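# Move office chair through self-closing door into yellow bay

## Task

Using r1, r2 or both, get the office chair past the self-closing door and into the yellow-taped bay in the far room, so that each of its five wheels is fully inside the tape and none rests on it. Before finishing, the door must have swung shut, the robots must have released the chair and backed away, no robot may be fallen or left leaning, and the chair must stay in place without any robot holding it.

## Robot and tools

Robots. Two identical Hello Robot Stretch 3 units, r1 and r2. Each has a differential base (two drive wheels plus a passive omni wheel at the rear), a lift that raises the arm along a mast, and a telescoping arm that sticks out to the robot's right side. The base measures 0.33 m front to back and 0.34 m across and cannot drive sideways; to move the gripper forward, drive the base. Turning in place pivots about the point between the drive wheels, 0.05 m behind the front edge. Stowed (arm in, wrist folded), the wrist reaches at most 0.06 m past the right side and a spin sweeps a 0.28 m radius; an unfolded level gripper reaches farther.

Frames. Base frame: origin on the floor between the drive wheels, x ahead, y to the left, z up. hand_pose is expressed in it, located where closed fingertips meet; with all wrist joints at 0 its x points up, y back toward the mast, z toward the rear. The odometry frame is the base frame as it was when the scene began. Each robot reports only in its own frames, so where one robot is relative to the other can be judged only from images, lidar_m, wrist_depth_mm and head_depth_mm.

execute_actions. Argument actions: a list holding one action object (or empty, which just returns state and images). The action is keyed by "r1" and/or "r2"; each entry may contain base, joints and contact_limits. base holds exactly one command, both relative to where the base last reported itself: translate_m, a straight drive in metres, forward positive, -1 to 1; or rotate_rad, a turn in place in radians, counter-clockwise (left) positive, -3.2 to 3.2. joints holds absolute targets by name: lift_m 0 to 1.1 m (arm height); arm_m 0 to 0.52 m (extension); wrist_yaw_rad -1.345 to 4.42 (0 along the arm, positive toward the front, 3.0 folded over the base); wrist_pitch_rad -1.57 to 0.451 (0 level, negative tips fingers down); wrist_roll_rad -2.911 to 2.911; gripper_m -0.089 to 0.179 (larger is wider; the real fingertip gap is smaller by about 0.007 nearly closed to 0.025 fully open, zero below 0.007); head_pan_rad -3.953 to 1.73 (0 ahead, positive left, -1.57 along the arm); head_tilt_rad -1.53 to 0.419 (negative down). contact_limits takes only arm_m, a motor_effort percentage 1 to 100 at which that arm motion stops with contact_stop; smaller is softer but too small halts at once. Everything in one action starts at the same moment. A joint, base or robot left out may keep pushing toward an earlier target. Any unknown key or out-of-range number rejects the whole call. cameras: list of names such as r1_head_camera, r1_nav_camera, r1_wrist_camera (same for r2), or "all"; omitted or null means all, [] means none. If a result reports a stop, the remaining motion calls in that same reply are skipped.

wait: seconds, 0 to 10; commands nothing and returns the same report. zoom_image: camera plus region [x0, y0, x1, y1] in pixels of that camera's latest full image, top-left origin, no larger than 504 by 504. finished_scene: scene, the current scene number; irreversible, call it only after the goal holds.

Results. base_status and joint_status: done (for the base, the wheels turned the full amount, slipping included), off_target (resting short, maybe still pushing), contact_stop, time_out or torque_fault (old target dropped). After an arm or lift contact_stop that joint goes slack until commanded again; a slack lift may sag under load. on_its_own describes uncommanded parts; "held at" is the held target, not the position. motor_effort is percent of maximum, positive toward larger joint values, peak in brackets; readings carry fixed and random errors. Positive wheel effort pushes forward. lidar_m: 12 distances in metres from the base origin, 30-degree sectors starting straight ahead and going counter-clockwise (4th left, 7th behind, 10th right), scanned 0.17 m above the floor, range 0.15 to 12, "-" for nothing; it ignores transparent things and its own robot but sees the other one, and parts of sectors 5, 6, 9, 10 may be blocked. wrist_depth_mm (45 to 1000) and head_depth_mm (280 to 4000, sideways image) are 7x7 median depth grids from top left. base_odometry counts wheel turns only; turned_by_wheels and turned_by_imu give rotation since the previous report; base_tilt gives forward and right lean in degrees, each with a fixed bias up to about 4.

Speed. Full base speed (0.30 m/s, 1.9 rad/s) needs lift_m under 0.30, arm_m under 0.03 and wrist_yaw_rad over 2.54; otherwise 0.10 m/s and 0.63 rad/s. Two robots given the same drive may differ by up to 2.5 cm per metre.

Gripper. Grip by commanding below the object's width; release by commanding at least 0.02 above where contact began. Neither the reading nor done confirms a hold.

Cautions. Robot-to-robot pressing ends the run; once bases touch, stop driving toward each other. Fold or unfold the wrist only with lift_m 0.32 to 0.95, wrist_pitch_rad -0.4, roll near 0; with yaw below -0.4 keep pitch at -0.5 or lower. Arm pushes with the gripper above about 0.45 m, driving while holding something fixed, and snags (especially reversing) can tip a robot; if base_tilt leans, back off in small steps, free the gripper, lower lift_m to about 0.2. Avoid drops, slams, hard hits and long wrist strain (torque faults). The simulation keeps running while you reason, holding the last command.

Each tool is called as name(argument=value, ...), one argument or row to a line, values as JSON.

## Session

execute_actions(
  actions=[],
)

Scene clock: 0.00 s.
r1.base_odometry: x=+0.000 y=+0.000 heading=+0.000 (m, m, rad; r1's odometry frame)
r1.turned_by_wheels: +0.000 (rad since the last result)
r1.turned_by_imu: +0.000 (rad since the last result)
r1.base_tilt: forward=+0.5 right=-0.7 (deg)
r1.lidar_m: 1.59 2.90 3.78 1.30 0.90 0.85 0.88 1.14 2.03 2.07 2.71 1.59
r1.head_depth_mm: 1949 2955 3603 3632 3659 3280 1424 / 1946 2951 3843 3865 3868 2872 1366 / 1965 2917 - - - 1641 2044 / 1952 2927 - - - 3338 2239 / 1930 2918 - - - 3365 2249 / 1676 2899 - - - 3390 2241 / 1920 2857 - - - 3381 2256
r1.base_status: not commanded
r1.joint_positions: lift_m=+0.561 arm_m=+0.000 wrist_yaw_rad=+2.877 wrist_pitch_rad=-0.367 wrist_roll_rad=-0.009 gripper_m=+0.037 head_pan_rad=+0.001 head_tilt_rad=-0.021
r1.joint_status: not commanded
r1.motor_effort: left_wheel=+0 right_wheel=-1 lift_m=+37 arm_m=-1 wrist_yaw_rad=+0 wrist_pitch_rad=+5 wrist_roll_rad=+0 gripper_m=+0 head_pan_rad=+0 head_tilt_rad=+3 (%)
r1.hand_pose: x=+0.0389 y=+0.0781 z=+0.5852 quat_wxyz=(+0.219, +0.703, +0.037, +0.676) (m; r1's base frame)
r1.wrist_depth_mm: - - - - - - - / - - - - - - - / - - - - - - - / - - - - - - - / 893 - - - - - - / 861 - - 917 914 899 921 / 724 722 744 762 770 751 749
r2.base_odometry: x=+0.000 y=+0.000 heading=+0.000 (m, m, rad; r2's odometry frame)
r2.turned_by_wheels: +0.000 (rad since the last result)
r2.turned_by_imu: +0.000 (rad since the last result)
r2.base_tilt: forward=+0.4 right=+1.1 (deg)
r2.lidar_m: 2.59 2.59 1.42 1.19 1.19 1.34 2.20 2.19 2.47 2.89 2.30 3.12
r2.head_depth_mm: 1947 2899 2964 2936 2980 2945 2431 / 1975 2815 2866 2831 2806 2819 2409 / 1983 2754 2775 2728 2763 2750 2437 / 1971 2662 2682 2655 2665 2672 2392 / 1982 2580 2581 2573 2584 2596 2410 / 1987 2525 2521 2519 2509 2500 2397 / 1993 2430 2449 2436 2438 2440 2378
r2.base_status: not commanded
r2.joint_positions: lift_m=+0.600 arm_m=+0.000 wrist_yaw_rad=+3.044 wrist_pitch_rad=-0.310 wrist_roll_rad=+0.016 gripper_m=+0.037 head_pan_rad=-0.010 head_tilt_rad=+0.001
r2.joint_status: not commanded
r2.motor_effort: left_wheel=+0 right_wheel=+0 lift_m=+22 arm_m=+0 wrist_yaw_rad=+0 wrist_pitch_rad=+5 wrist_roll_rad=+0 gripper_m=+0 head_pan_rad=+0 head_tilt_rad=+0 (%)
r2.hand_pose: x=+0.0018 y=+0.0902 z=+0.6372 quat_wxyz=(+0.144, +0.708, +0.074, +0.687) (m; r2's base frame)
r2.wrist_depth_mm: 898 - - - - - - / 944 - - - - - - / 984 - - - - - - / - - - - - - - / - - - - - - - / - - - - - - - / 834 854 852 838 823 845 850
pictures: r1_head_camera (sideways: a quarter turn clockwise sets it upright), r1_nav_camera (sideways: a quarter turn counterclockwise sets it upright), r1_wrist_camera, r2_head_camera (sideways: a quarter turn clockwise sets it upright), r2_nav_camera (sideways: a quarter turn counterclockwise sets it upright), r2_wrist_camera
Images, in order (width x height): r1_head_camera 896x504, r1_nav_camera 672x504, r1_wrist_camera 644x364, r2_head_camera 896x504, r2_nav_camera 672x504, r2_wrist_camera 644x364.

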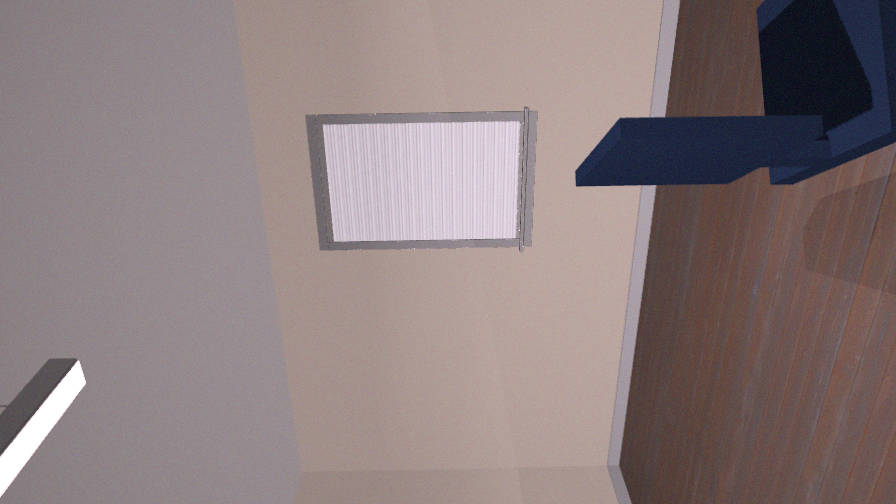

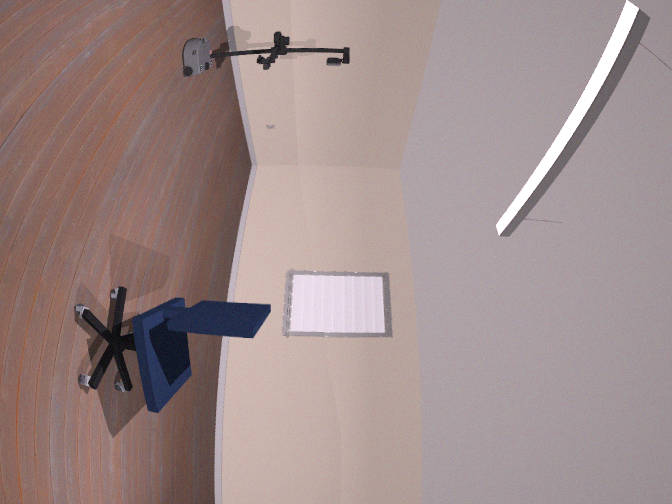

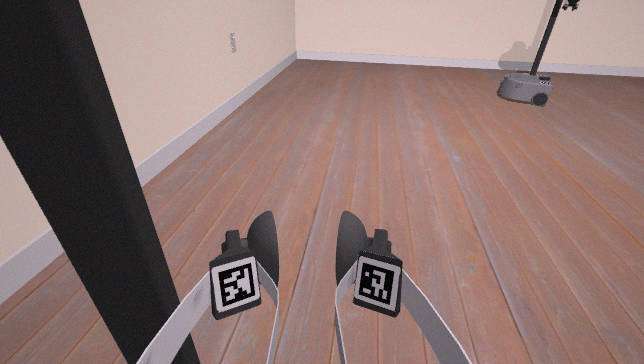

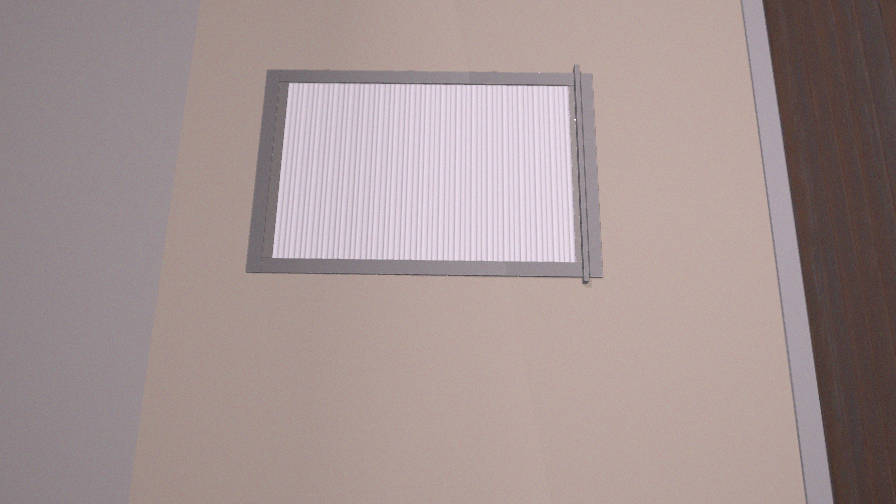

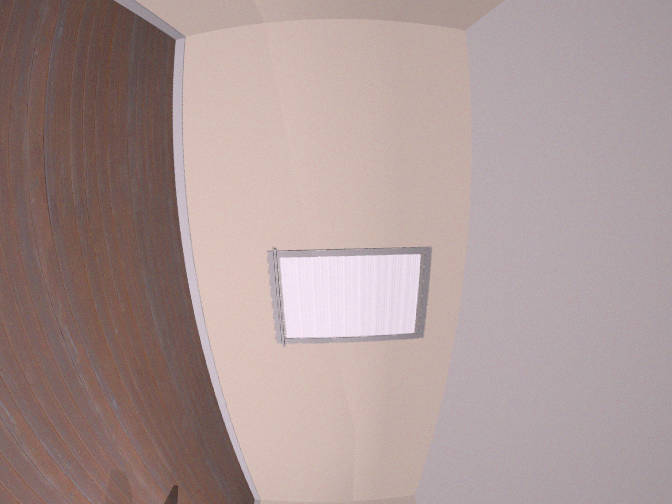

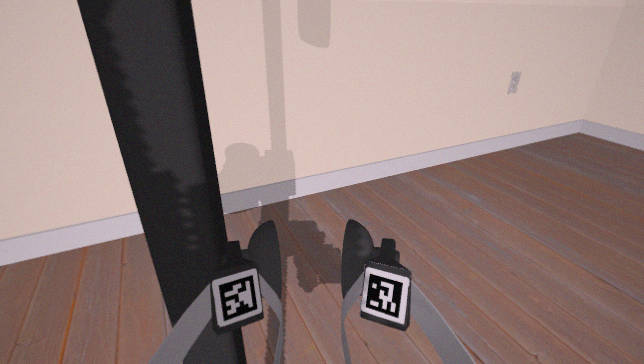

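execute_actions(
  actions=[
    {"r1":{"base":{"rotate_rad":-1.3},"joints":{"lift_m":0.27,"wrist_pitch_rad":-0.4,"wrist_yaw_rad":3,"head_tilt_rad":-0.2}},"r2":{"base":{"rotate_rad":-1.3},"joints":{"lift_m":0.27,"wrist_pitch_rad":-0.4,"head_tilt_rad":-0.2}}},
  ],
  cameras=["r1_nav_camera","r1_head_camera","r2_head_camera"],
)

Scene clock: 12.77 s.
r1.base_odometry: x=+0.000 y=+0.000 heading=-1.300 (m, m, rad; r1's odometry frame)
r1.turned_by_wheels: -1.300 (rad since the last result)
r1.turned_by_imu: -1.292 (rad since the last result)
r1.base_tilt: forward=+0.5 right=-0.8 (deg)
r1.lidar_m: 2.29 3.75 1.59 4.42 3.80 1.90 1.03 0.86 0.86 0.96 1.57 2.03
r1.head_depth_mm: 1917 1962 2014 2079 2153 2170 1717 / 2057 2105 2167 2252 2310 2312 1728 / 2206 2301 2361 2432 2536 2289 1730 / 2398 2502 2594 2705 2788 2326 1736 / 2620 2716 2831 2953 3056 2313 1743 / 2833 3034 3176 3319 3281 2323 1727 / 2812 3380 3646 3724 3647 2330 1745
r1.base_status: done
r1.joint_positions: lift_m=+0.271 arm_m=+0.000 wrist_yaw_rad=+2.998 wrist_pitch_rad=-0.413 wrist_roll_rad=-0.009 gripper_m=+0.037 head_pan_rad=+0.001 head_tilt_rad=-0.198
r1.joint_status: all done
r1.motor_effort: left_wheel=+2(7) right_wheel=-3(5) lift_m=+24(32) arm_m=-1(1) wrist_yaw_rad=+3(5) wrist_pitch_rad=+4(5) wrist_roll_rad=-1(0) gripper_m=+0(1) head_pan_rad=+1(0) head_tilt_rad=-1(18) (%)
r1.hand_pose: x=+0.0110 y=+0.0782 z=+0.2843 quat_wxyz=(+0.194, +0.697, +0.096, +0.683) (m; r1's base frame)
r1.wrist_depth_mm: - - - - - - - / - - - - - - - / 960 - 961 997 999 - - / 728 683 725 731 730 740 752 / 569 574 - 582 596 591 593 / 471 493 - 511 489 497 496 / - - - - 418 428 427
r2.base_odometry: x=+0.000 y=+0.000 heading=-1.300 (m, m, rad; r2's odometry frame)
r2.turned_by_wheels: -1.300 (rad since the last result)
r2.turned_by_imu: -1.271 (rad since the last result)
r2.base_tilt: forward=+0.4 right=+1.1 (deg)
r2.lidar_m: 2.30 3.80 2.70 2.59 1.72 1.24 1.19 1.22 1.64 2.19 2.26 2.77
r2.head_depth_mm: 3113 - - - 3586 2399 1791 / 3138 - - - 3559 2383 1785 / 3165 - - - 3574 2391 1784 / 3164 - - - 3115 2382 1788 / 3152 - - 2080 2164 2369 1787 / 3161 - - - 2663 2336 1778 / 3225 - - - 3513 2391 1771
r2.base_status: done
r2.joint_positions: lift_m=+0.270 arm_m=+0.000 wrist_yaw_rad=+3.044 wrist_pitch_rad=-0.415 wrist_roll_rad=+0.016 gripper_m=+0.037 head_pan_rad=-0.010 head_tilt_rad=-0.198
r2.joint_status: all done
r2.motor_effort: left_wheel=+2(5) right_wheel=-2(4) lift_m=+18(18) arm_m=+0(0) wrist_yaw_rad=+0(0) wrist_pitch_rad=+5(4) wrist_roll_rad=+0(0) gripper_m=+0(0) head_pan_rad=+1(1) head_tilt_rad=-1(11) (%)
r2.hand_pose: x=+0.0006 y=+0.0784 z=+0.2837 quat_wxyz=(+0.180, +0.703, +0.110, +0.679) (m; r2's base frame)
r2.wrist_depth_mm: - - - - - - - / - - - - - - - / 940 928 953 944 969 974 983 / 735 728 731 728 738 743 746 / 583 582 - 591 590 591 599 / 497 508 - 518 509 502 495 / 443 - - - 414 429 423
pictures: r1_head_camera (sideways: a quarter turn clockwise sets it upright), r1_nav_camera (sideways: a quarter turn counterclockwise sets it upright), r2_head_camera (sideways: a quarter turn clockwise sets it upright)
Images, in order (width x height): r1_head_camera 896x504, r1_nav_camera 672x504, r2_head_camera 896x504.

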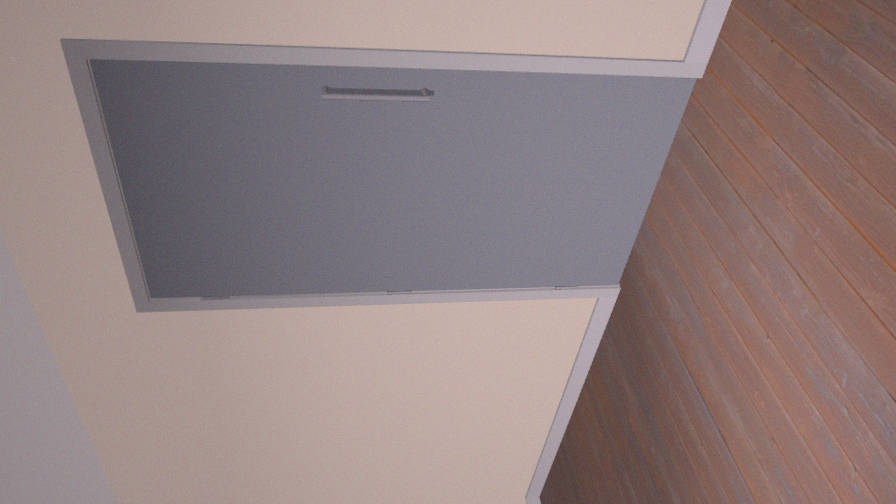

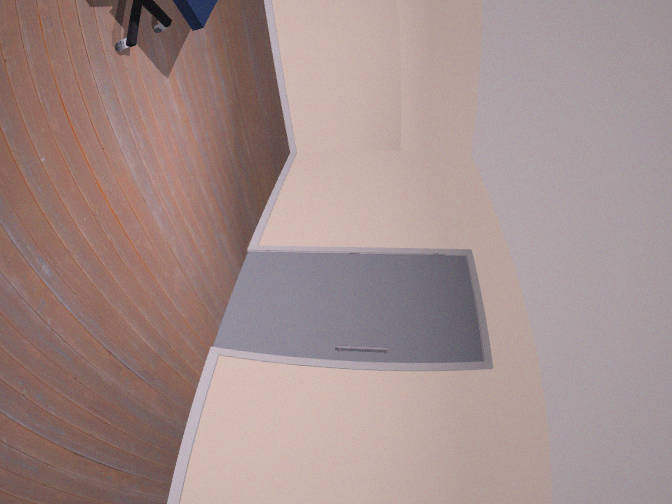

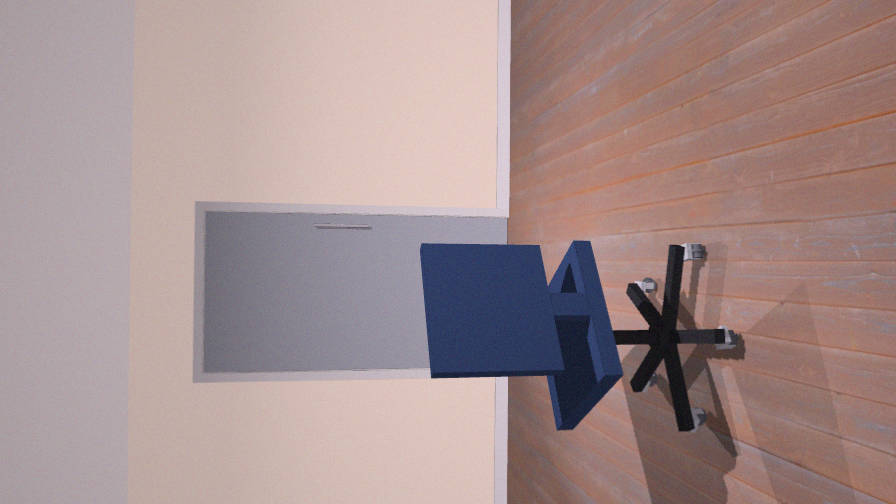

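execute_actions(
  actions=[
    {"r2":{"base":{"rotate_rad":-0.28}},"r1":{"base":{"rotate_rad":0.03}}},
  ],
  cameras=[],
)

execute_actions(
  actions=[
    {"r1":{"base":{"translate_m":1}},"r2":{"base":{"translate_m":1}}},
  ],
  cameras=[],
)

execute_actions(
  actions=[
    {"r1":{"base":{"translate_m":0.545},"joints":{"lift_m":0.6}},"r2":{"base":{"translate_m":1}}},
  ],
  cameras=[],
)

execute_actions(
  actions=[
    {"r1":{"base":{"rotate_rad":0.8},"joints":{"lift_m":0.88,"wrist_yaw_rad":0,"arm_m":0.2,"head_pan_rad":-1.57,"head_tilt_rad":-0.5}},"r2":{"base":{"translate_m":1},"joints":{"head_tilt_rad":-0.7}}},
  ],
  cameras=[],
)

execute_actions(
  actions=[
    {"r1":{"joints":{"wrist_pitch_rad":0,"gripper_m":0.12,"arm_m":0.35}},"r2":{"base":{"translate_m":0.5}}},
  ],
  cameras=["r1_wrist_camera","r1_head_camera","r2_nav_camera"],
)

Scene clock: 23.87 s.
r1.base_odometry: x=+0.000 y=+0.000 heading=-1.270 (m, m, rad; r1's odometry frame)
r1.turned_by_wheels: +0.030 (rad since the last result)
r1.turned_by_imu: +0.030 (rad since the last result)
r1.base_tilt: forward=+0.5 right=-0.7 (deg)
r1.lidar_m: 2.32 3.92 1.59 4.46 2.90 1.79 1.01 0.85 0.85 0.97 1.65 2.03
r1.head_depth_mm: 1929 1987 2062 2105 2149 2161 1721 / 2090 2161 2238 2288 2367 2302 1730 / 2252 2369 2409 2502 2588 2297 1725 / 2467 2541 2681 2750 2857 2321 1729 / 2673 2876 2954 3056 3146 2319 1744 / 2847 3213 3323 3530 3462 2319 1725 / 2819 3580 3763 - 3581 2314 1745
r1.base_status: done
r1.joint_positions: lift_m=+0.271 arm_m=+0.000 wrist_yaw_rad=+2.998 wrist_pitch_rad=-0.413 wrist_roll_rad=-0.009 gripper_m=+0.037 head_pan_rad=+0.001 head_tilt_rad=-0.198
r1.joint_status: not commanded
r1.motor_effort: left_wheel=-1(5) right_wheel=-1(4) lift_m=+22(22) arm_m=-1(1) wrist_yaw_rad=+3(2) wrist_pitch_rad=+5(4) wrist_roll_rad=+1(0) gripper_m=+0(1) head_pan_rad=+1(0) head_tilt_rad=-1(1) (%)
r1.hand_pose: x=+0.0110 y=+0.0782 z=+0.2843 quat_wxyz=(+0.194, +0.697, +0.096, +0.683) (m; r1's base frame)
r1.wrist_depth_mm: - - - - - - - / - - - - - - - / 942 - 959 999 967 - - / 710 691 723 729 748 750 755 / 571 565 - 584 595 596 601 / 477 500 - 504 485 488 499 / - - - - 418 422 427
r2.base_odometry: x=+0.000 y=+0.000 heading=-1.580 (m, m, rad; r2's odometry frame)
r2.turned_by_wheels: -0.280 (rad since the last result)
r2.turned_by_imu: -0.273 (rad since the last result)
r2.base_tilt: forward=+0.4 right=+1.1 (deg)
r2.lidar_m: 2.77 2.30 3.07 2.60 2.57 1.41 1.19 1.19 1.35 2.20 2.19 2.48
r2.head_depth_mm: 3138 3646 3718 3784 3556 2400 1790 / 3154 - - - 2873 2371 1780 / 3157 - - - 3536 2382 1780 / 3179 - - - 3539 2370 1794 / 3178 - - - 3545 2382 1781 / 3202 - - - 3513 2347 1776 / 3210 - - 2127 2173 2280 1775
r2.base_status: done
r2.joint_positions: lift_m=+0.270 arm_m=+0.000 wrist_yaw_rad=+3.044 wrist_pitch_rad=-0.415 wrist_roll_rad=+0.016 gripper_m=+0.037 head_pan_rad=-0.010 head_tilt_rad=-0.198
r2.joint_status: not commanded
r2.motor_effort: left_wheel=+3(6) right_wheel=-1(7) lift_m=+18(18) arm_m=+0(0) wrist_yaw_rad=+0(0) wrist_pitch_rad=+5(5) wrist_roll_rad=+0(0) gripper_m=+0(0) head_pan_rad=+0(0) head_tilt_rad=-1(1) (%)
r2.hand_pose: x=+0.0006 y=+0.0784 z=+0.2837 quat_wxyz=(+0.180, +0.703, +0.110, +0.679) (m; r2's base frame)
r2.wrist_depth_mm: - - - - - - - / - - - - - - - / 942 929 962 965 956 970 993 / 732 722 722 723 730 738 739 / 586 584 - 585 594 600 601 / 490 506 - 517 496 498 502 / 441 - - - 416 432 427
pictures: none
No camera images: the call's "cameras" was empty. Leave "cameras" out to get every camera's image.

Scene clock: 28.80 s.
r1.base_odometry: x=+0.296 y=-0.955 heading=-1.270 (m, m, rad; r1's odometry frame)
r1.turned_by_wheels: +0.000 (rad since the last result)
r1.turned_by_imu: +0.002 (rad since the last result)
r1.base_tilt: forward=+0.5 right=-0.8 (deg)
r1.lidar_m: 1.50 2.54 3.20 1.34 2.37 3.22 1.82 1.55 1.54 1.54 1.32 1.31
r1.head_depth_mm: 1241 1280 1321 1354 1400 1447 1489 / 1339 1385 1424 1480 1530 1569 1616 / 1463 1501 1556 1621 1669 1744 1715 / 1588 1668 1721 1773 1826 1934 1731 / 1759 1815 1890 1990 2064 2128 1731 / 1952 2037 2118 2230 2362 2334 1733 / 2198 2315 2444 2562 2735 2353 1747
r1.base_status: done
r1.joint_positions: lift_m=+0.271 arm_m=+0.000 wrist_yaw_rad=+2.999 wrist_pitch_rad=-0.413 wrist_roll_rad=-0.009 gripper_m=+0.037 head_pan_rad=+0.001 head_tilt_rad=-0.199
r1.joint_status: not commanded
r1.motor_effort: left_wheel=-1(8) right_wheel=+0(6) lift_m=+22(22) arm_m=-1(1) wrist_yaw_rad=+2(3) wrist_pitch_rad=+4(4) wrist_roll_rad=+0(1) gripper_m=+0(0) head_pan_rad=+1(0) head_tilt_rad=-1(1) (%)
r1.hand_pose: x=+0.0108 y=+0.0782 z=+0.2843 quat_wxyz=(+0.194, +0.697, +0.096, +0.683) (m; r1's base frame)
r1.wrist_depth_mm: - - - - - - - / - - - - - - - / 922 - 957 958 978 963 - / 695 691 720 727 746 752 758 / 568 568 - 580 587 595 597 / 469 487 - 516 490 494 500 / - - - - 416 419 424
r2.base_odometry: x=-0.009 y=-1.000 heading=-1.580 (m, m, rad; r2's odometry frame)
r2.turned_by_wheels: +0.000 (rad since the last result)
r2.turned_by_imu: +0.010 (rad since the last result)
r2.base_tilt: forward=+0.5 right=+1.1 (deg)
r2.lidar_m: 2.25 1.44 3.43 2.89 2.88 2.52 2.14 2.14 2.24 1.91 1.90 2.17
r2.head_depth_mm: 2965 3264 3297 3293 3197 2385 1786 / 3151 3788 3930 - 3546 2373 1792 / 3178 3756 3821 - 3558 2372 1787 / 3131 3599 3819 3915 3505 2385 1778 / 3160 3547 3658 3805 2526 2312 1778 / 3210 3446 3566 3665 3484 2365 1781 / 3243 3321 3481 3586 3564 2353 1778
r2.base_status: done
r2.joint_positions: lift_m=+0.270 arm_m=+0.000 wrist_yaw_rad=+3.044 wrist_pitch_rad=-0.415 wrist_roll_rad=+0.016 gripper_m=+0.037 head_pan_rad=-0.010 head_tilt_rad=-0.198
r2.joint_status: not commanded
r2.motor_effort: left_wheel=+1(9) right_wheel=-1(4) lift_m=+18(18) arm_m=+0(0) wrist_yaw_rad=+0(0) wrist_pitch_rad=+5(5) wrist_roll_rad=+0(0) gripper_m=-1(0) head_pan_rad=+0(0) head_tilt_rad=-1(1) (%)
r2.hand_pose: x=+0.0006 y=+0.0783 z=+0.2836 quat_wxyz=(+0.180, +0.703, +0.111, +0.679) (m; r2's base frame)
r2.wrist_depth_mm: - - - - - - - / - - - - - - - / 962 935 965 937 950 972 980 / 711 740 728 734 737 741 736 / 595 573 - 595 593 598 600 / 494 509 - 521 505 497 496 / 441 - - - 413 425 427
pictures: none
No camera images: the call's "cameras" was empty. Leave "cameras" out to get every camera's image.

Scene clock: 35.53 s.
r1.base_odometry: x=+0.458 y=-1.476 heading=-1.270 (m, m, rad; r1's odometry frame)
r1.turned_by_wheels: +0.000 (rad since the last result)
r1.turned_by_imu: +0.001 (rad since the last result)
r1.base_tilt: forward=+0.4 right=-0.8 (deg)
r1.lidar_m: 1.05 1.78 2.85 3.26 4.89 1.81 2.25 1.92 1.92 1.08 0.91 0.92
r1.head_depth_mm: 864 888 918 944 971 1001 1036 / 928 962 992 1019 1058 1092 1132 / 1012 1048 1081 1115 1161 1202 1246 / 1104 1142 1183 1235 1288 1345 1402 / 1202 1263 1311 1373 1441 1502 1563 / 1357 1429 1486 1554 1645 1727 1689 / 1527 1604 1688 1791 1897 2015 1734
r1.base_status: done
r1.joint_positions: lift_m=+0.599 arm_m=+0.000 wrist_yaw_rad=+2.999 wrist_pitch_rad=-0.414 wrist_roll_rad=-0.009 gripper_m=+0.037 head_pan_rad=+0.001 head_tilt_rad=-0.199
r1.joint_status: all done
r1.motor_effort: left_wheel=-1(10) right_wheel=+0(7) lift_m=+50(53) arm_m=-1(1) wrist_yaw_rad=+2(2) wrist_pitch_rad=+4(5) wrist_roll_rad=+0(0) gripper_m=-1(0) head_pan_rad=+0(0) head_tilt_rad=-1(0) (%)
r1.hand_pose: x=+0.0108 y=+0.0781 z=+0.6131 quat_wxyz=(+0.194, +0.697, +0.097, +0.683) (m; r1's base frame)
r1.wrist_depth_mm: - - - - - - - / - - - - - - - / - - - - - - - / - - - - - - - / - - - - - - - / 872 881 - 906 919 892 933 / 766 752 777 783 761 779 795
r2.base_odometry: x=-0.018 y=-2.000 heading=-1.580 (m, m, rad; r2's odometry frame)
r2.turned_by_wheels: +0.000 (rad since the last result)
r2.turned_by_imu: +0.010 (rad since the last result)
r2.base_tilt: forward=+0.5 right=+1.1 (deg)
r2.lidar_m: 2.76 1.70 3.19 0.89 3.18 3.63 3.10 3.10 1.90 1.62 1.62 1.86
r2.head_depth_mm: 2726 2778 2825 2855 2866 2378 1786 / 2704 2834 2956 3044 3114 2380 1781 / 2659 2757 2832 2958 3048 2391 1792 / 2589 2655 2778 2898 2956 2394 1780 / 2492 2570 2659 2771 2903 2376 1794 / 2436 2535 2608 2686 2804 2357 1782 / 2378 2464 2529 2610 2697 2353 1712
r2.base_status: done
r2.joint_positions: lift_m=+0.270 arm_m=+0.000 wrist_yaw_rad=+3.044 wrist_pitch_rad=-0.415 wrist_roll_rad=+0.016 gripper_m=+0.037 head_pan_rad=-0.010 head_tilt_rad=-0.198
r2.joint_status: not commanded
r2.motor_effort: left_wheel=+1(8) right_wheel=+0(4) lift_m=+18(18) arm_m=+0(0) wrist_yaw_rad=+0(0) wrist_pitch_rad=+5(5) wrist_roll_rad=+0(0) gripper_m=+0(0) head_pan_rad=+0(0) head_tilt_rad=-1(1) (%)
r2.hand_pose: x=+0.0006 y=+0.0783 z=+0.2836 quat_wxyz=(+0.180, +0.703, +0.111, +0.679) (m; r2's base frame)
r2.wrist_depth_mm: - - - - - - - / - - - - - - - / 968 930 881 902 952 980 992 / 732 731 735 729 733 734 743 / 586 588 - 588 586 590 599 / 489 508 - 521 508 502 504 / 438 - - - 420 432 424
pictures: none
No camera images: the call's "cameras" was empty. Leave "cameras" out to get every camera's image.

Scene clock: 40.57 s.
r1.base_odometry: x=+0.458 y=-1.476 heading=-0.470 (m, m, rad; r1's odometry frame)
r1.turned_by_wheels: +0.800 (rad since the last result)
r1.turned_by_imu: +0.795 (rad since the last result)
r1.base_tilt: forward=+0.5 right=-0.7 (deg)
r1.lidar_m: 2.84 2.95 1.49 4.89 2.74 1.99 1.92 1.31 0.95 0.91 0.95 1.29
r1.head_depth_mm: 758 821 897 984 - 1272 1321 / 757 819 891 973 - 1292 1319 / 746 805 884 967 - 1269 1325 / 754 808 881 989 1076 1242 1321 / 755 818 890 982 1085 1221 1313 / 754 817 891 979 1088 1228 1313 / 754 816 890 975 1088 1227 1306
r1.base_status: done
r1.joint_positions: lift_m=+0.879 arm_m=+0.200 wrist_yaw_rad=+0.002 wrist_pitch_rad=-0.414 wrist_roll_rad=-0.009 gripper_m=+0.037 head_pan_rad=-1.563 head_tilt_rad=-0.494
r1.joint_status: all done
r1.motor_effort: left_wheel=-3(8) right_wheel=+1(5) lift_m=+50(50) arm_m=+3(3) wrist_yaw_rad=-2(4) wrist_pitch_rad=+4(5) wrist_roll_rad=+0(0) gripper_m=+0(0) head_pan_rad=-3(54) head_tilt_rad=-2(27) (%)
r1.hand_pose: x=-0.0210 y=-0.5696 z=+0.8931 quat_wxyz=(+0.696, +0.147, -0.688, -0.144) (m; r1's base frame)
r1.wrist_depth_mm: 412 415 426 429 432 437 448 / 449 451 459 458 474 486 480 / 495 506 505 516 533 532 540 / 547 563 555 588 591 588 618 / 627 629 629 642 652 686 682 / 707 711 - 738 783 777 812 / 812 852 873 892 939 941 948
r2.base_odometry: x=-0.026 y=-3.000 heading=-1.580 (m, m, rad; r2's odometry frame)
r2.turned_by_wheels: +0.000 (rad since the last result)
r2.turned_by_imu: +0.010 (rad since the last result)
r2.base_tilt: forward=+0.5 right=+1.0 (deg)
r2.lidar_m: 1.79 1.79 0.87 3.46 1.21 4.00 4.08 2.77 1.57 1.35 1.35 1.55
r2.head_depth_mm: 1728 1943 2238 2061 1676 1404 1215 / 1682 1882 2170 2042 1653 1410 1214 / 1625 1835 2077 2044 1667 1405 1213 / 1596 1783 2011 2048 1661 1405 1213 / 1556 1730 1956 2037 1663 1402 1207 / 1515 1689 1897 2037 1659 1395 1213 / 1482 1650 1833 1976 1658 1402 1210
r2.base_status: done
r2.joint_positions: lift_m=+0.270 arm_m=+0.000 wrist_yaw_rad=+3.044 wrist_pitch_rad=-0.415 wrist_roll_rad=+0.016 gripper_m=+0.037 head_pan_rad=-0.010 head_tilt_rad=-0.692
r2.joint_status: all done
r2.motor_effort: left_wheel=+0(7) right_wheel=+0(4) lift_m=+18(18) arm_m=+1(0) wrist_yaw_rad=+1(0) wrist_pitch_rad=+5(5) wrist_roll_rad=+0(0) gripper_m=+0(0) head_pan_rad=+1(0) head_tilt_rad=-3(20) (%)
r2.hand_pose: x=+0.0006 y=+0.0783 z=+0.2835 quat_wxyz=(+0.180, +0.703, +0.111, +0.679) (m; r2's base frame)
r2.wrist_depth_mm: - - - - - - - / - - - - - 873 875 / 856 921 955 951 945 807 728 / 715 719 726 735 738 738 741 / 579 594 - 584 585 594 596 / 489 510 - 513 504 496 501 / 442 - - - 415 429 429
pictures: none
No camera images: the call's "cameras" was empty. Leave "cameras" out to get every camera's image.

Scene clock: 43.90 s.
r1.base_odometry: x=+0.458 y=-1.476 heading=-0.470 (m, m, rad; r1's odometry frame)
r1.turned_by_wheels: +0.000 (rad since the last result)
r1.turned_by_imu: +0.000 (rad since the last result)
r1.base_tilt: forward=+0.4 right=-0.8 (deg)
r1.lidar_m: 2.85 2.94 1.50 4.90 2.75 0.68 1.92 1.32 0.96 0.91 0.95 1.29
r1.head_depth_mm: 758 822 895 972 - 1253 1312 / 758 821 894 943 1101 1228 1311 / 744 807 884 - 1101 1222 1319 / 758 810 885 980 1097 1222 1324 / 756 818 889 982 1087 1227 1318 / 755 817 890 980 1088 1218 1319 / 755 816 891 977 1087 1220 1311
r1.base_status: not commanded
r1.joint_positions: lift_m=+0.879 arm_m=+0.350 wrist_yaw_rad=+0.001 wrist_pitch_rad=-0.024 wrist_roll_rad=-0.009 gripper_m=+0.120 head_pan_rad=-1.563 head_tilt_rad=-0.494
r1.joint_status: all done
r1.motor_effort: left_wheel=-3(3) right_wheel=+1(1) lift_m=+50(50) arm_m=+2(1) wrist_yaw_rad=-2(3) wrist_pitch_rad=+8(10) wrist_roll_rad=+0(1) gripper_m=+0(100) head_pan_rad=-4(4) head_tilt_rad=-3(3) (%)
r1.hand_pose: x=-0.0211 y=-0.7502 z=+0.9879 quat_wxyz=(+0.711, +0.009, -0.704, -0.008) (m; r1's base frame)
r1.wrist_depth_mm: 289 294 292 294 305 308 313 / 300 301 307 306 314 318 325 / 310 313 315 317 326 336 335 / 316 324 324 329 336 349 352 / 333 335 344 340 347 363 365 / 342 - 354 354 363 373 380 / 350 361 369 369 383 392 394
r2.base_odometry: x=-0.031 y=-3.500 heading=-1.580 (m, m, rad; r2's odometry frame)
r2.turned_by_wheels: +0.000 (rad since the last result)
r2.turned_by_imu: +0.005 (rad since the last result)
r2.base_tilt: forward=+0.5 right=+1.1 (deg)
r2.lidar_m: 1.31 1.31 0.79 0.67 3.60 1.59 4.56 2.47 1.41 1.22 1.22 1.40
r2.head_depth_mm: 1239 1399 1599 1866 1663 1407 1211 / 1211 1356 1555 1811 1659 1401 1219 / 1179 1324 1499 1750 1667 1404 1217 / 1152 1295 1460 1683 1666 1408 1207 / 1125 1251 1416 1626 1657 1398 1209 / 1097 1223 1377 1573 1657 1399 1211 / 1073 1191 1338 1520 1655 1400 1213
r2.base_status: done
r2.joint_positions: lift_m=+0.270 arm_m=+0.000 wrist_yaw_rad=+3.044 wrist_pitch_rad=-0.415 wrist_roll_rad=+0.016 gripper_m=+0.037 head_pan_rad=-0.010 head_tilt_rad=-0.692
r2.joint_status: not commanded
r2.motor_effort: left_wheel=-1(5) right_wheel=+1(6) lift_m=+18(18) arm_m=-1(0) wrist_yaw_rad=-1(0) wrist_pitch_rad=+5(5) wrist_roll_rad=+0(0) gripper_m=+0(0) head_pan_rad=+1(0) head_tilt_rad=-3(4) (%)
r2.hand_pose: x=+0.0006 y=+0.0783 z=+0.2835 quat_wxyz=(+0.180, +0.703, +0.111, +0.679) (m; r2's base frame)
r2.wrist_depth_mm: - - - - - - - / - - - 787 - - - / 960 927 962 666 669 968 989 / 720 722 722 700 696 729 741 / 587 590 - 591 588 594 602 / 492 506 - 523 506 494 497 / 443 - - - 414 432 428
pictures: r1_head_camera (sideways: a quarter turn clockwise sets it upright), r1_wrist_camera, r2_nav_camera (sideways: a quarter turn counterclockwise sets it upright)
Images, in order (width x height): r1_head_camera 896x504, r1_wrist_camera 644x364, r2_nav_camera 672x504.

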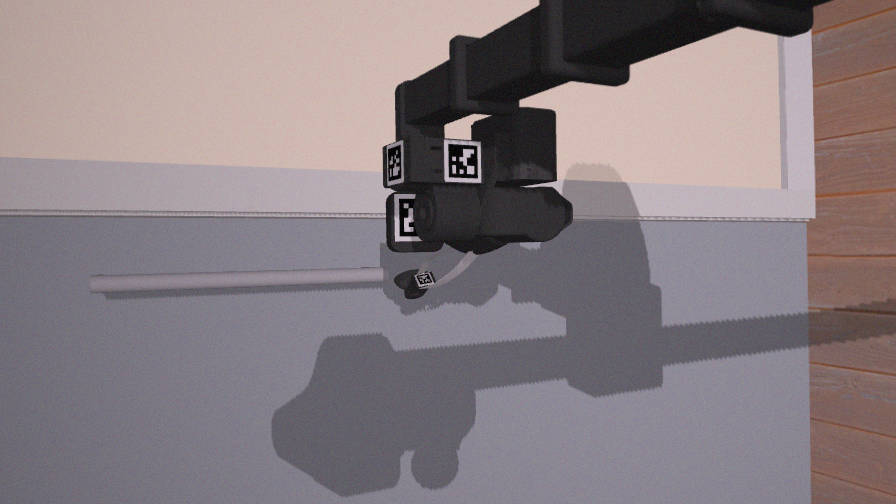

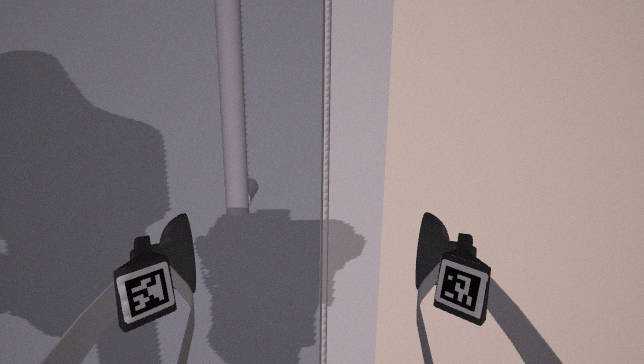

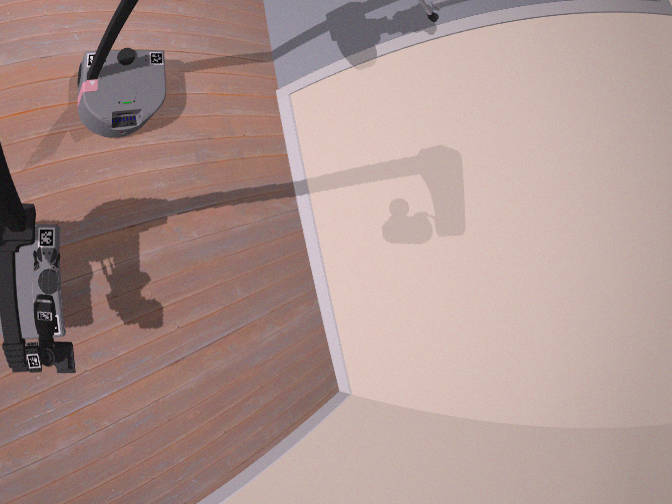

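execute_actions(
  actions=[
    {"r1":{"base":{"translate_m":0.062},"joints":{"lift_m":0.95}},"r2":{"base":{"rotate_rad":0.33}}},
  ],
  cameras=[],
)

execute_actions(
  actions=[
    {"r1":{"joints":{"arm_m":0.49},"contact_limits":{"arm_m":10}},"r2":{"base":{"translate_m":1}}},
  ],
  cameras=["r1_wrist_camera"],
)

execute_actions(
  actions=[
    {"r1":{"joints":{"gripper_m":-0.03}},"r2":{"base":{"rotate_rad":1.46},"joints":{"head_pan_rad":-0.6,"head_tilt_rad":-1.2}}},
  ],
  cameras=["r1_wrist_camera"],
)

execute_actions(
  actions=[
    {"r1":{"base":{"translate_m":0.012},"joints":{"arm_m":0.37},"contact_limits":{"arm_m":15}},"r2":{"base":{"translate_m":0.25}}},
  ],
  cameras=["r1_wrist_camera","r2_nav_camera"],
)

Scene clock: 54.13 s.
r1.base_odometry: x=+0.513 y=-1.504 heading=-0.470 (m, m, rad; r1's odometry frame)
r1.turned_by_wheels: +0.000 (rad since the last result)
r1.turned_by_imu: +0.000 (rad since the last result)
r1.base_tilt: forward=+0.5 right=-0.7 (deg)
r1.lidar_m: 2.78 2.89 1.47 4.90 2.84 0.77 1.98 1.31 0.95 0.91 0.95 1.29
r1.head_depth_mm: 759 821 883 - 1111 1232 1322 / 750 818 869 1008 1089 1235 1322 / 754 820 864 1005 1091 1220 1318 / 754 808 871 988 1091 1226 1318 / 755 818 893 979 1091 1222 1311 / 754 819 893 978 1086 1216 1316 / 751 817 889 976 1083 1226 1311
r1.base_status: done
r1.joint_positions: lift_m=+0.949 arm_m=+0.350 wrist_yaw_rad=+0.001 wrist_pitch_rad=-0.024 wrist_roll_rad=-0.009 gripper_m=+0.120 head_pan_rad=-1.563 head_tilt_rad=-0.494
r1.joint_status: all done
r1.motor_effort: left_wheel=-3(5) right_wheel=+1(4) lift_m=+51(52) arm_m=+2(2) wrist_yaw_rad=-2(1) wrist_pitch_rad=+8(8) wrist_roll_rad=+0(0) gripper_m=+0(0) head_pan_rad=-4(4) head_tilt_rad=-3(3) (%)
r1.hand_pose: x=-0.0211 y=-0.7503 z=+1.0580 quat_wxyz=(+0.711, +0.009, -0.704, -0.008) (m; r1's base frame)
r1.wrist_depth_mm: 288 289 295 301 297 305 315 / 295 297 305 309 305 324 324 / 306 311 315 322 316 329 338 / 314 325 324 333 323 342 352 / 329 334 340 346 339 357 363 / 343 - 351 359 351 373 380 / 353 362 362 368 371 387 392
r2.base_odometry: x=-0.031 y=-3.500 heading=-1.250 (m, m, rad; r2's odometry frame)
r2.turned_by_wheels: +0.330 (rad since the last result)
r2.turned_by_imu: +0.322 (rad since the last result)
r2.base_tilt: forward=+0.4 right=+1.1 (deg)
r2.lidar_m: 1.31 1.38 0.73 3.57 1.59 4.64 3.95 1.64 1.24 1.22 1.28 1.34
r2.head_depth_mm: 1093 1221 1381 1578 1672 1413 1210 / 1105 1224 1394 1594 1669 1406 1209 / 1114 1233 1399 1614 1664 1405 1214 / 1118 1252 1411 1631 1656 1406 1210 / 1119 1257 1424 1650 1665 1401 1208 / 1128 1271 1437 1663 1670 1399 1217 / 1136 1274 1447 1677 1663 1404 1210
r2.base_status: done
r2.joint_positions: lift_m=+0.270 arm_m=+0.000 wrist_yaw_rad=+3.044 wrist_pitch_rad=-0.415 wrist_roll_rad=+0.016 gripper_m=+0.037 head_pan_rad=-0.010 head_tilt_rad=-0.692
r2.joint_status: not commanded
r2.motor_effort: left_wheel=-2(5) right_wheel=+2(6) lift_m=+18(18) arm_m=+0(0) wrist_yaw_rad=+1(0) wrist_pitch_rad=+5(5) wrist_roll_rad=+0(0) gripper_m=+0(0) head_pan_rad=+0(1) head_tilt_rad=-2(3) (%)
r2.hand_pose: x=+0.0006 y=+0.0783 z=+0.2835 quat_wxyz=(+0.180, +0.703, +0.111, +0.679) (m; r2's base frame)
r2.wrist_depth_mm: - - - - - - - / - - - - 798 - - / 962 938 951 962 685 653 986 / 723 721 736 729 702 683 738 / 591 588 - 582 596 600 595 / 486 506 - 521 503 500 499 / 439 - - - 418 428 427
pictures: none
No camera images: the call's "cameras" was empty. Leave "cameras" out to get every camera's image.

Scene clock: 59.07 s.
r1.base_odometry: x=+0.513 y=-1.504 heading=-0.470 (m, m, rad; r1's odometry frame)
r1.turned_by_wheels: +0.000 (rad since the last result)
r1.turned_by_imu: +0.000 (rad since the last result)
r1.base_tilt: forward=+0.4 right=-0.7 (deg)
r1.lidar_m: 2.79 2.88 1.47 4.90 2.83 2.06 1.98 0.76 0.96 0.91 0.95 1.29
r1.head_depth_mm: 757 820 883 - 1100 1226 1315 / 746 817 - 996 1093 1230 1314 / 757 823 - 982 1092 1225 1327 / 754 811 884 976 1087 1227 1318 / 754 816 890 978 1092 1222 1316 / 753 815 890 979 1083 1224 1319 / 752 813 889 976 1084 1224 1310
r1.base_status: not commanded
r1.joint_positions: lift_m=+0.949 arm_m=+0.490 wrist_yaw_rad=+0.001 wrist_pitch_rad=-0.024 wrist_roll_rad=-0.009 gripper_m=+0.120 head_pan_rad=-1.563 head_tilt_rad=-0.494
r1.joint_status: all done
r1.motor_effort: left_wheel=-3(3) right_wheel=+1(1) lift_m=+51(51) arm_m=+2(1) wrist_yaw_rad=-1(2) wrist_pitch_rad=+8(8) wrist_roll_rad=+0(0) gripper_m=+0(1) head_pan_rad=-4(3) head_tilt_rad=-3(3) (%)
r1.contact_limits: arm_m 10 (drawing in: default 21, maximum 34; extending or still: default 27, maximum 45)
r1.hand_pose: x=-0.0212 y=-0.8903 z=+1.0580 quat_wxyz=(+0.711, +0.009, -0.704, -0.008) (m; r1's base frame)
r1.wrist_depth_mm: 161 164 166 109 172 161 176 / 166 168 173 113 177 166 181 / 172 174 177 119 184 172 189 / 180 182 184 184 189 178 195 / 185 188 190 191 197 188 203 / 191 - 199 199 204 194 212 / 197 203 207 207 211 202 220
r2.base_odometry: x=+0.284 y=-4.449 heading=-1.250 (m, m, rad; r2's odometry frame)
r2.turned_by_wheels: +0.000 (rad since the last result)
r2.turned_by_imu: +0.010 (rad since the last result)
r2.base_tilt: forward=+0.5 right=+1.1 (deg)
r2.lidar_m: 0.32 0.33 0.48 1.66 0.90 0.96 4.03 1.70 1.31 0.98 0.42 0.32
r2.head_depth_mm: - - 292 327 383 464 586 / - - 294 331 388 471 598 / - - 295 335 394 478 610 / - - 296 338 399 487 623 / - - 297 342 404 494 636 / - - 300 346 410 503 653 / - - 303 350 416 512 666
r2.base_status: done
r2.joint_positions: lift_m=+0.270 arm_m=+0.000 wrist_yaw_rad=+3.044 wrist_pitch_rad=-0.415 wrist_roll_rad=+0.016 gripper_m=+0.037 head_pan_rad=-0.010 head_tilt_rad=-0.692
r2.joint_status: not commanded
r2.motor_effort: left_wheel=-1(5) right_wheel=+2(8) lift_m=+18(18) arm_m=+0(0) wrist_yaw_rad=+0(0) wrist_pitch_rad=+5(5) wrist_roll_rad=+0(0) gripper_m=+0(0) head_pan_rad=+0(1) head_tilt_rad=-3(3) (%)
r2.hand_pose: x=+0.0006 y=+0.0783 z=+0.2835 quat_wxyz=(+0.180, +0.703, +0.111, +0.679) (m; r2's base frame)
r2.wrist_depth_mm: - - - - 913 512 352 / - - - - 929 512 355 / 614 750 975 947 865 521 355 / 598 699 720 733 723 523 360 / 577 582 - 587 584 506 360 / 492 504 - 522 506 481 365 / 443 - - - 415 433 351
pictures: r1_wrist_camera
Images, in order (width x height): r1_wrist_camera 644x364.

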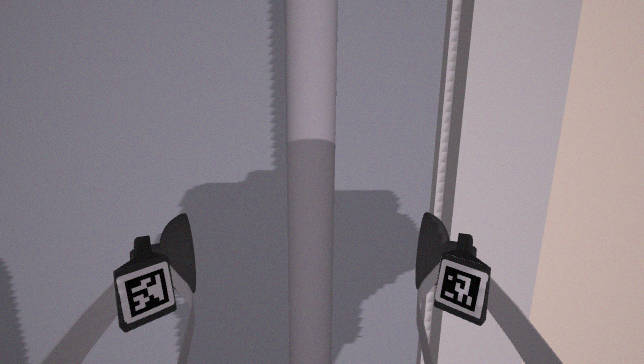

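Scene clock: 61.30 s.
r1.base_odometry: x=+0.513 y=-1.504 heading=-0.470 (m, m, rad; r1's odometry frame)
r1.turned_by_wheels: +0.000 (rad since the last result)
r1.turned_by_imu: +0.000 (rad since the last result)
r1.base_tilt: forward=+0.5 right=-0.8 (deg)
r1.lidar_m: 2.79 2.88 1.47 4.90 2.83 2.06 1.98 0.87 0.95 0.91 0.95 1.29
r1.head_depth_mm: 755 821 883 - 1102 1224 1320 / 747 817 - 999 1093 1235 1324 / 756 818 - 981 1086 1220 1320 / 754 809 893 985 1090 1224 1324 / 754 818 889 979 1088 1225 1306 / 753 819 892 981 1083 1222 1314 / 751 816 891 979 1089 1222 1312
r1.base_status: not commanded
r1.joint_positions: lift_m=+0.949 arm_m=+0.490 wrist_yaw_rad=-0.002 wrist_pitch_rad=-0.024 wrist_roll_rad=-0.009 gripper_m=-0.029 head_pan_rad=-1.563 head_tilt_rad=-0.494
r1.joint_status: all done
r1.motor_effort: left_wheel=-4(5) right_wheel=+3(3) lift_m=+51(50) arm_m=+2(2) wrist_yaw_rad=+3(3) wrist_pitch_rad=+8(8) wrist_roll_rad=+0(1) gripper_m=-22(100) head_pan_rad=-4(4) head_tilt_rad=-3(3) (%)
r1.hand_pose: x=-0.0220 y=-0.8903 z=+1.0580 quat_wxyz=(+0.711, +0.008, -0.704, -0.009) (m; r1's base frame)
r1.wrist_depth_mm: 161 164 167 111 172 162 177 / 167 169 172 173 177 168 184 / 172 174 177 180 183 173 191 / 179 181 185 186 190 179 196 / 185 187 191 122 196 186 206 / 191 193 195 126 203 194 213 / 199 202 207 208 212 203 222
r2.base_odometry: x=+0.284 y=-4.449 heading=+0.210 (m, m, rad; r2's odometry frame)
r2.turned_by_wheels: +1.460 (rad since the last result)
r2.turned_by_imu: +1.424 (rad since the last result)
r2.base_tilt: forward=+0.4 right=+1.1 (deg)
r2.lidar_m: 0.99 0.90 0.91 5.55 1.94 1.35 1.28 0.48 0.34 0.32 0.32 0.43
r2.head_depth_mm: 375 433 510 618 788 1069 1110 / 421 495 597 754 1017 1188 - / 480 576 722 961 1253 1225 - / 557 690 908 1277 1272 1206 - / 639 848 1221 1378 1279 1191 - / 819 1143 1476 1376 1278 1190 1113 / 1077 1573 1491 1369 1280 1191 1113
r2.base_status: done
r2.joint_positions: lift_m=+0.270 arm_m=+0.000 wrist_yaw_rad=+3.044 wrist_pitch_rad=-0.415 wrist_roll_rad=+0.016 gripper_m=+0.037 head_pan_rad=-0.593 head_tilt_rad=-1.186
r2.joint_status: all done
r2.motor_effort: left_wheel=-1(6) right_wheel=+2(9) lift_m=+18(18) arm_m=+0(1) wrist_yaw_rad=+0(0) wrist_pitch_rad=+5(5) wrist_roll_rad=+0(0) gripper_m=+0(0) head_pan_rad=-3(30) head_tilt_rad=-4(22) (%)
r2.hand_pose: x=+0.0006 y=+0.0783 z=+0.2835 quat_wxyz=(+0.180, +0.703, +0.111, +0.679) (m; r2's base frame)
r2.wrist_depth_mm: - - - - - - - / - - - - - 840 - / 940 925 977 969 915 673 664 / 719 727 729 732 732 694 705 / 587 579 - 582 594 599 588 / 489 508 - 521 502 494 501 / 441 - - - 416 430 431
pictures: r1_wrist_camera
Images, in order (width x height): r1_wrist_camera 644x364.

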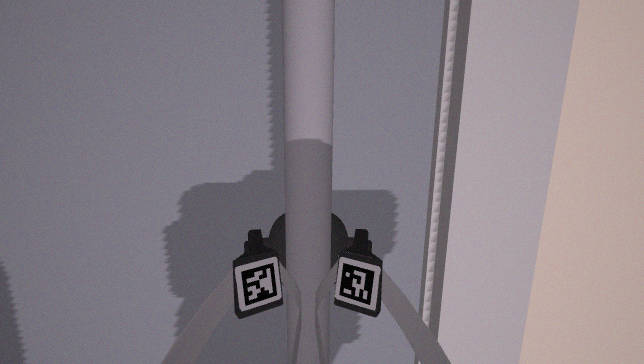

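Scene clock: 63.90 s.
r1.base_odometry: x=+0.524 y=-1.509 heading=-0.470 (m, m, rad; r1's odometry frame)
r1.turned_by_wheels: +0.001 (rad since the last result)
r1.turned_by_imu: -0.014 (rad since the last result)
r1.base_tilt: forward=+0.5 right=-0.7 (deg)
r1.lidar_m: 2.77 2.86 1.47 4.90 2.90 2.09 1.99 0.69 0.74 0.80 0.86 1.27
r1.head_depth_mm: 759 824 886 - 1118 1247 1320 / 750 817 875 1009 1097 1231 1320 / 650 711 749 884 972 1146 1259 / 649 695 764 866 946 1066 1224 / 664 720 781 859 961 1077 1238 / 668 727 792 873 976 1099 1240 / 674 733 800 883 986 1115 1259
r1.base_status: done
r1.joint_positions: lift_m=+0.949 arm_m=+0.370 wrist_yaw_rad=+0.024 wrist_pitch_rad=-0.023 wrist_roll_rad=-0.009 gripper_m=-0.029 head_pan_rad=-1.563 head_tilt_rad=-0.495
r1.joint_status: all done
r1.on_its_own: wrist_yaw_rad is at rest, and its effort (-31) is outside its rest range (-12 to +12)
r1.motor_effort: left_wheel=+8(17) right_wheel=-12(14) lift_m=+51(50) arm_m=-6(11) wrist_yaw_rad=-31(31) wrist_pitch_rad=+8(9) wrist_roll_rad=+0(0) gripper_m=-23(22) head_pan_rad=-4(4) head_tilt_rad=-3(3) (%)
r1.contact_limits: arm_m 15 (drawing in: default 21, maximum 34; extending or still: default 27, maximum 45)
r1.hand_pose: x=-0.0153 y=-0.7710 z=+1.0582 quat_wxyz=(+0.711, +0.017, -0.703, +0.000) (m; r1's base frame)
r1.wrist_depth_mm: 182 178 174 109 166 285 291 / 187 184 179 113 169 296 303 / 195 191 186 117 177 306 314 / 204 197 194 123 184 320 326 / 211 205 198 125 190 331 337 / 219 214 209 127 201 346 349 / 229 222 218 207 208 356 366
r2.base_odometry: x=+0.529 y=-4.397 heading=+0.210 (m, m, rad; r2's odometry frame)
r2.turned_by_wheels: +0.000 (rad since the last result)
r2.turned_by_imu: +0.002 (rad since the last result)
r2.base_tilt: forward=+0.4 right=+1.2 (deg)
r2.lidar_m: 0.65 3.34 0.75 5.55 2.32 1.61 1.52 0.46 0.32 0.30 0.31 0.40
r2.head_depth_mm: 356 409 482 587 745 1019 1103 / 397 469 566 713 961 1146 - / 435 526 661 904 1238 1229 - / 1784 1626 1495 1348 1273 1201 - / 416 510 680 1206 1280 1188 - / 438 662 1333 1374 1277 1198 1116 / 648 1486 1487 1374 1280 1193 1114
r2.base_status: done
r2.joint_positions: lift_m=+0.270 arm_m=+0.000 wrist_yaw_rad=+3.044 wrist_pitch_rad=-0.415 wrist_roll_rad=+0.016 gripper_m=+0.037 head_pan_rad=-0.594 head_tilt_rad=-1.186
r2.joint_status: not commanded
r2.motor_effort: left_wheel=-1(4) right_wheel=+2(7) lift_m=+18(18) arm_m=+0(0) wrist_yaw_rad=+0(0) wrist_pitch_rad=+5(5) wrist_roll_rad=+0(0) gripper_m=+0(0) head_pan_rad=-3(2) head_tilt_rad=-4(4) (%)
r2.hand_pose: x=+0.0006 y=+0.0783 z=+0.2835 quat_wxyz=(+0.180, +0.703, +0.111, +0.679) (m; r2's base frame)
r2.wrist_depth_mm: - - - - - - - / - - - - 839 - - / 944 930 955 957 630 629 965 / 733 718 742 725 677 678 742 / 587 594 - 590 594 596 595 / 489 512 - 517 504 497 498 / 441 - - - 416 431 429
pictures: r1_wrist_camera, r2_nav_camera (sideways: a quarter turn counterclockwise sets it upright)
Images, in order (width x height): r1_wrist_camera 644x364, r2_nav_camera 672x504.

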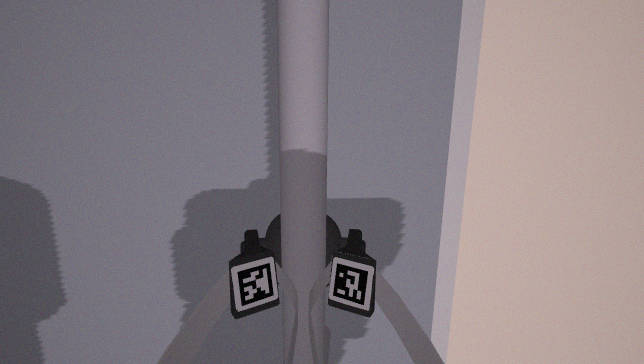

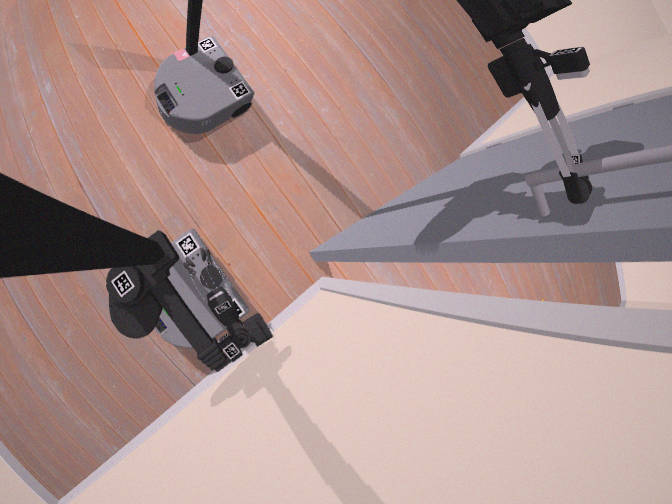

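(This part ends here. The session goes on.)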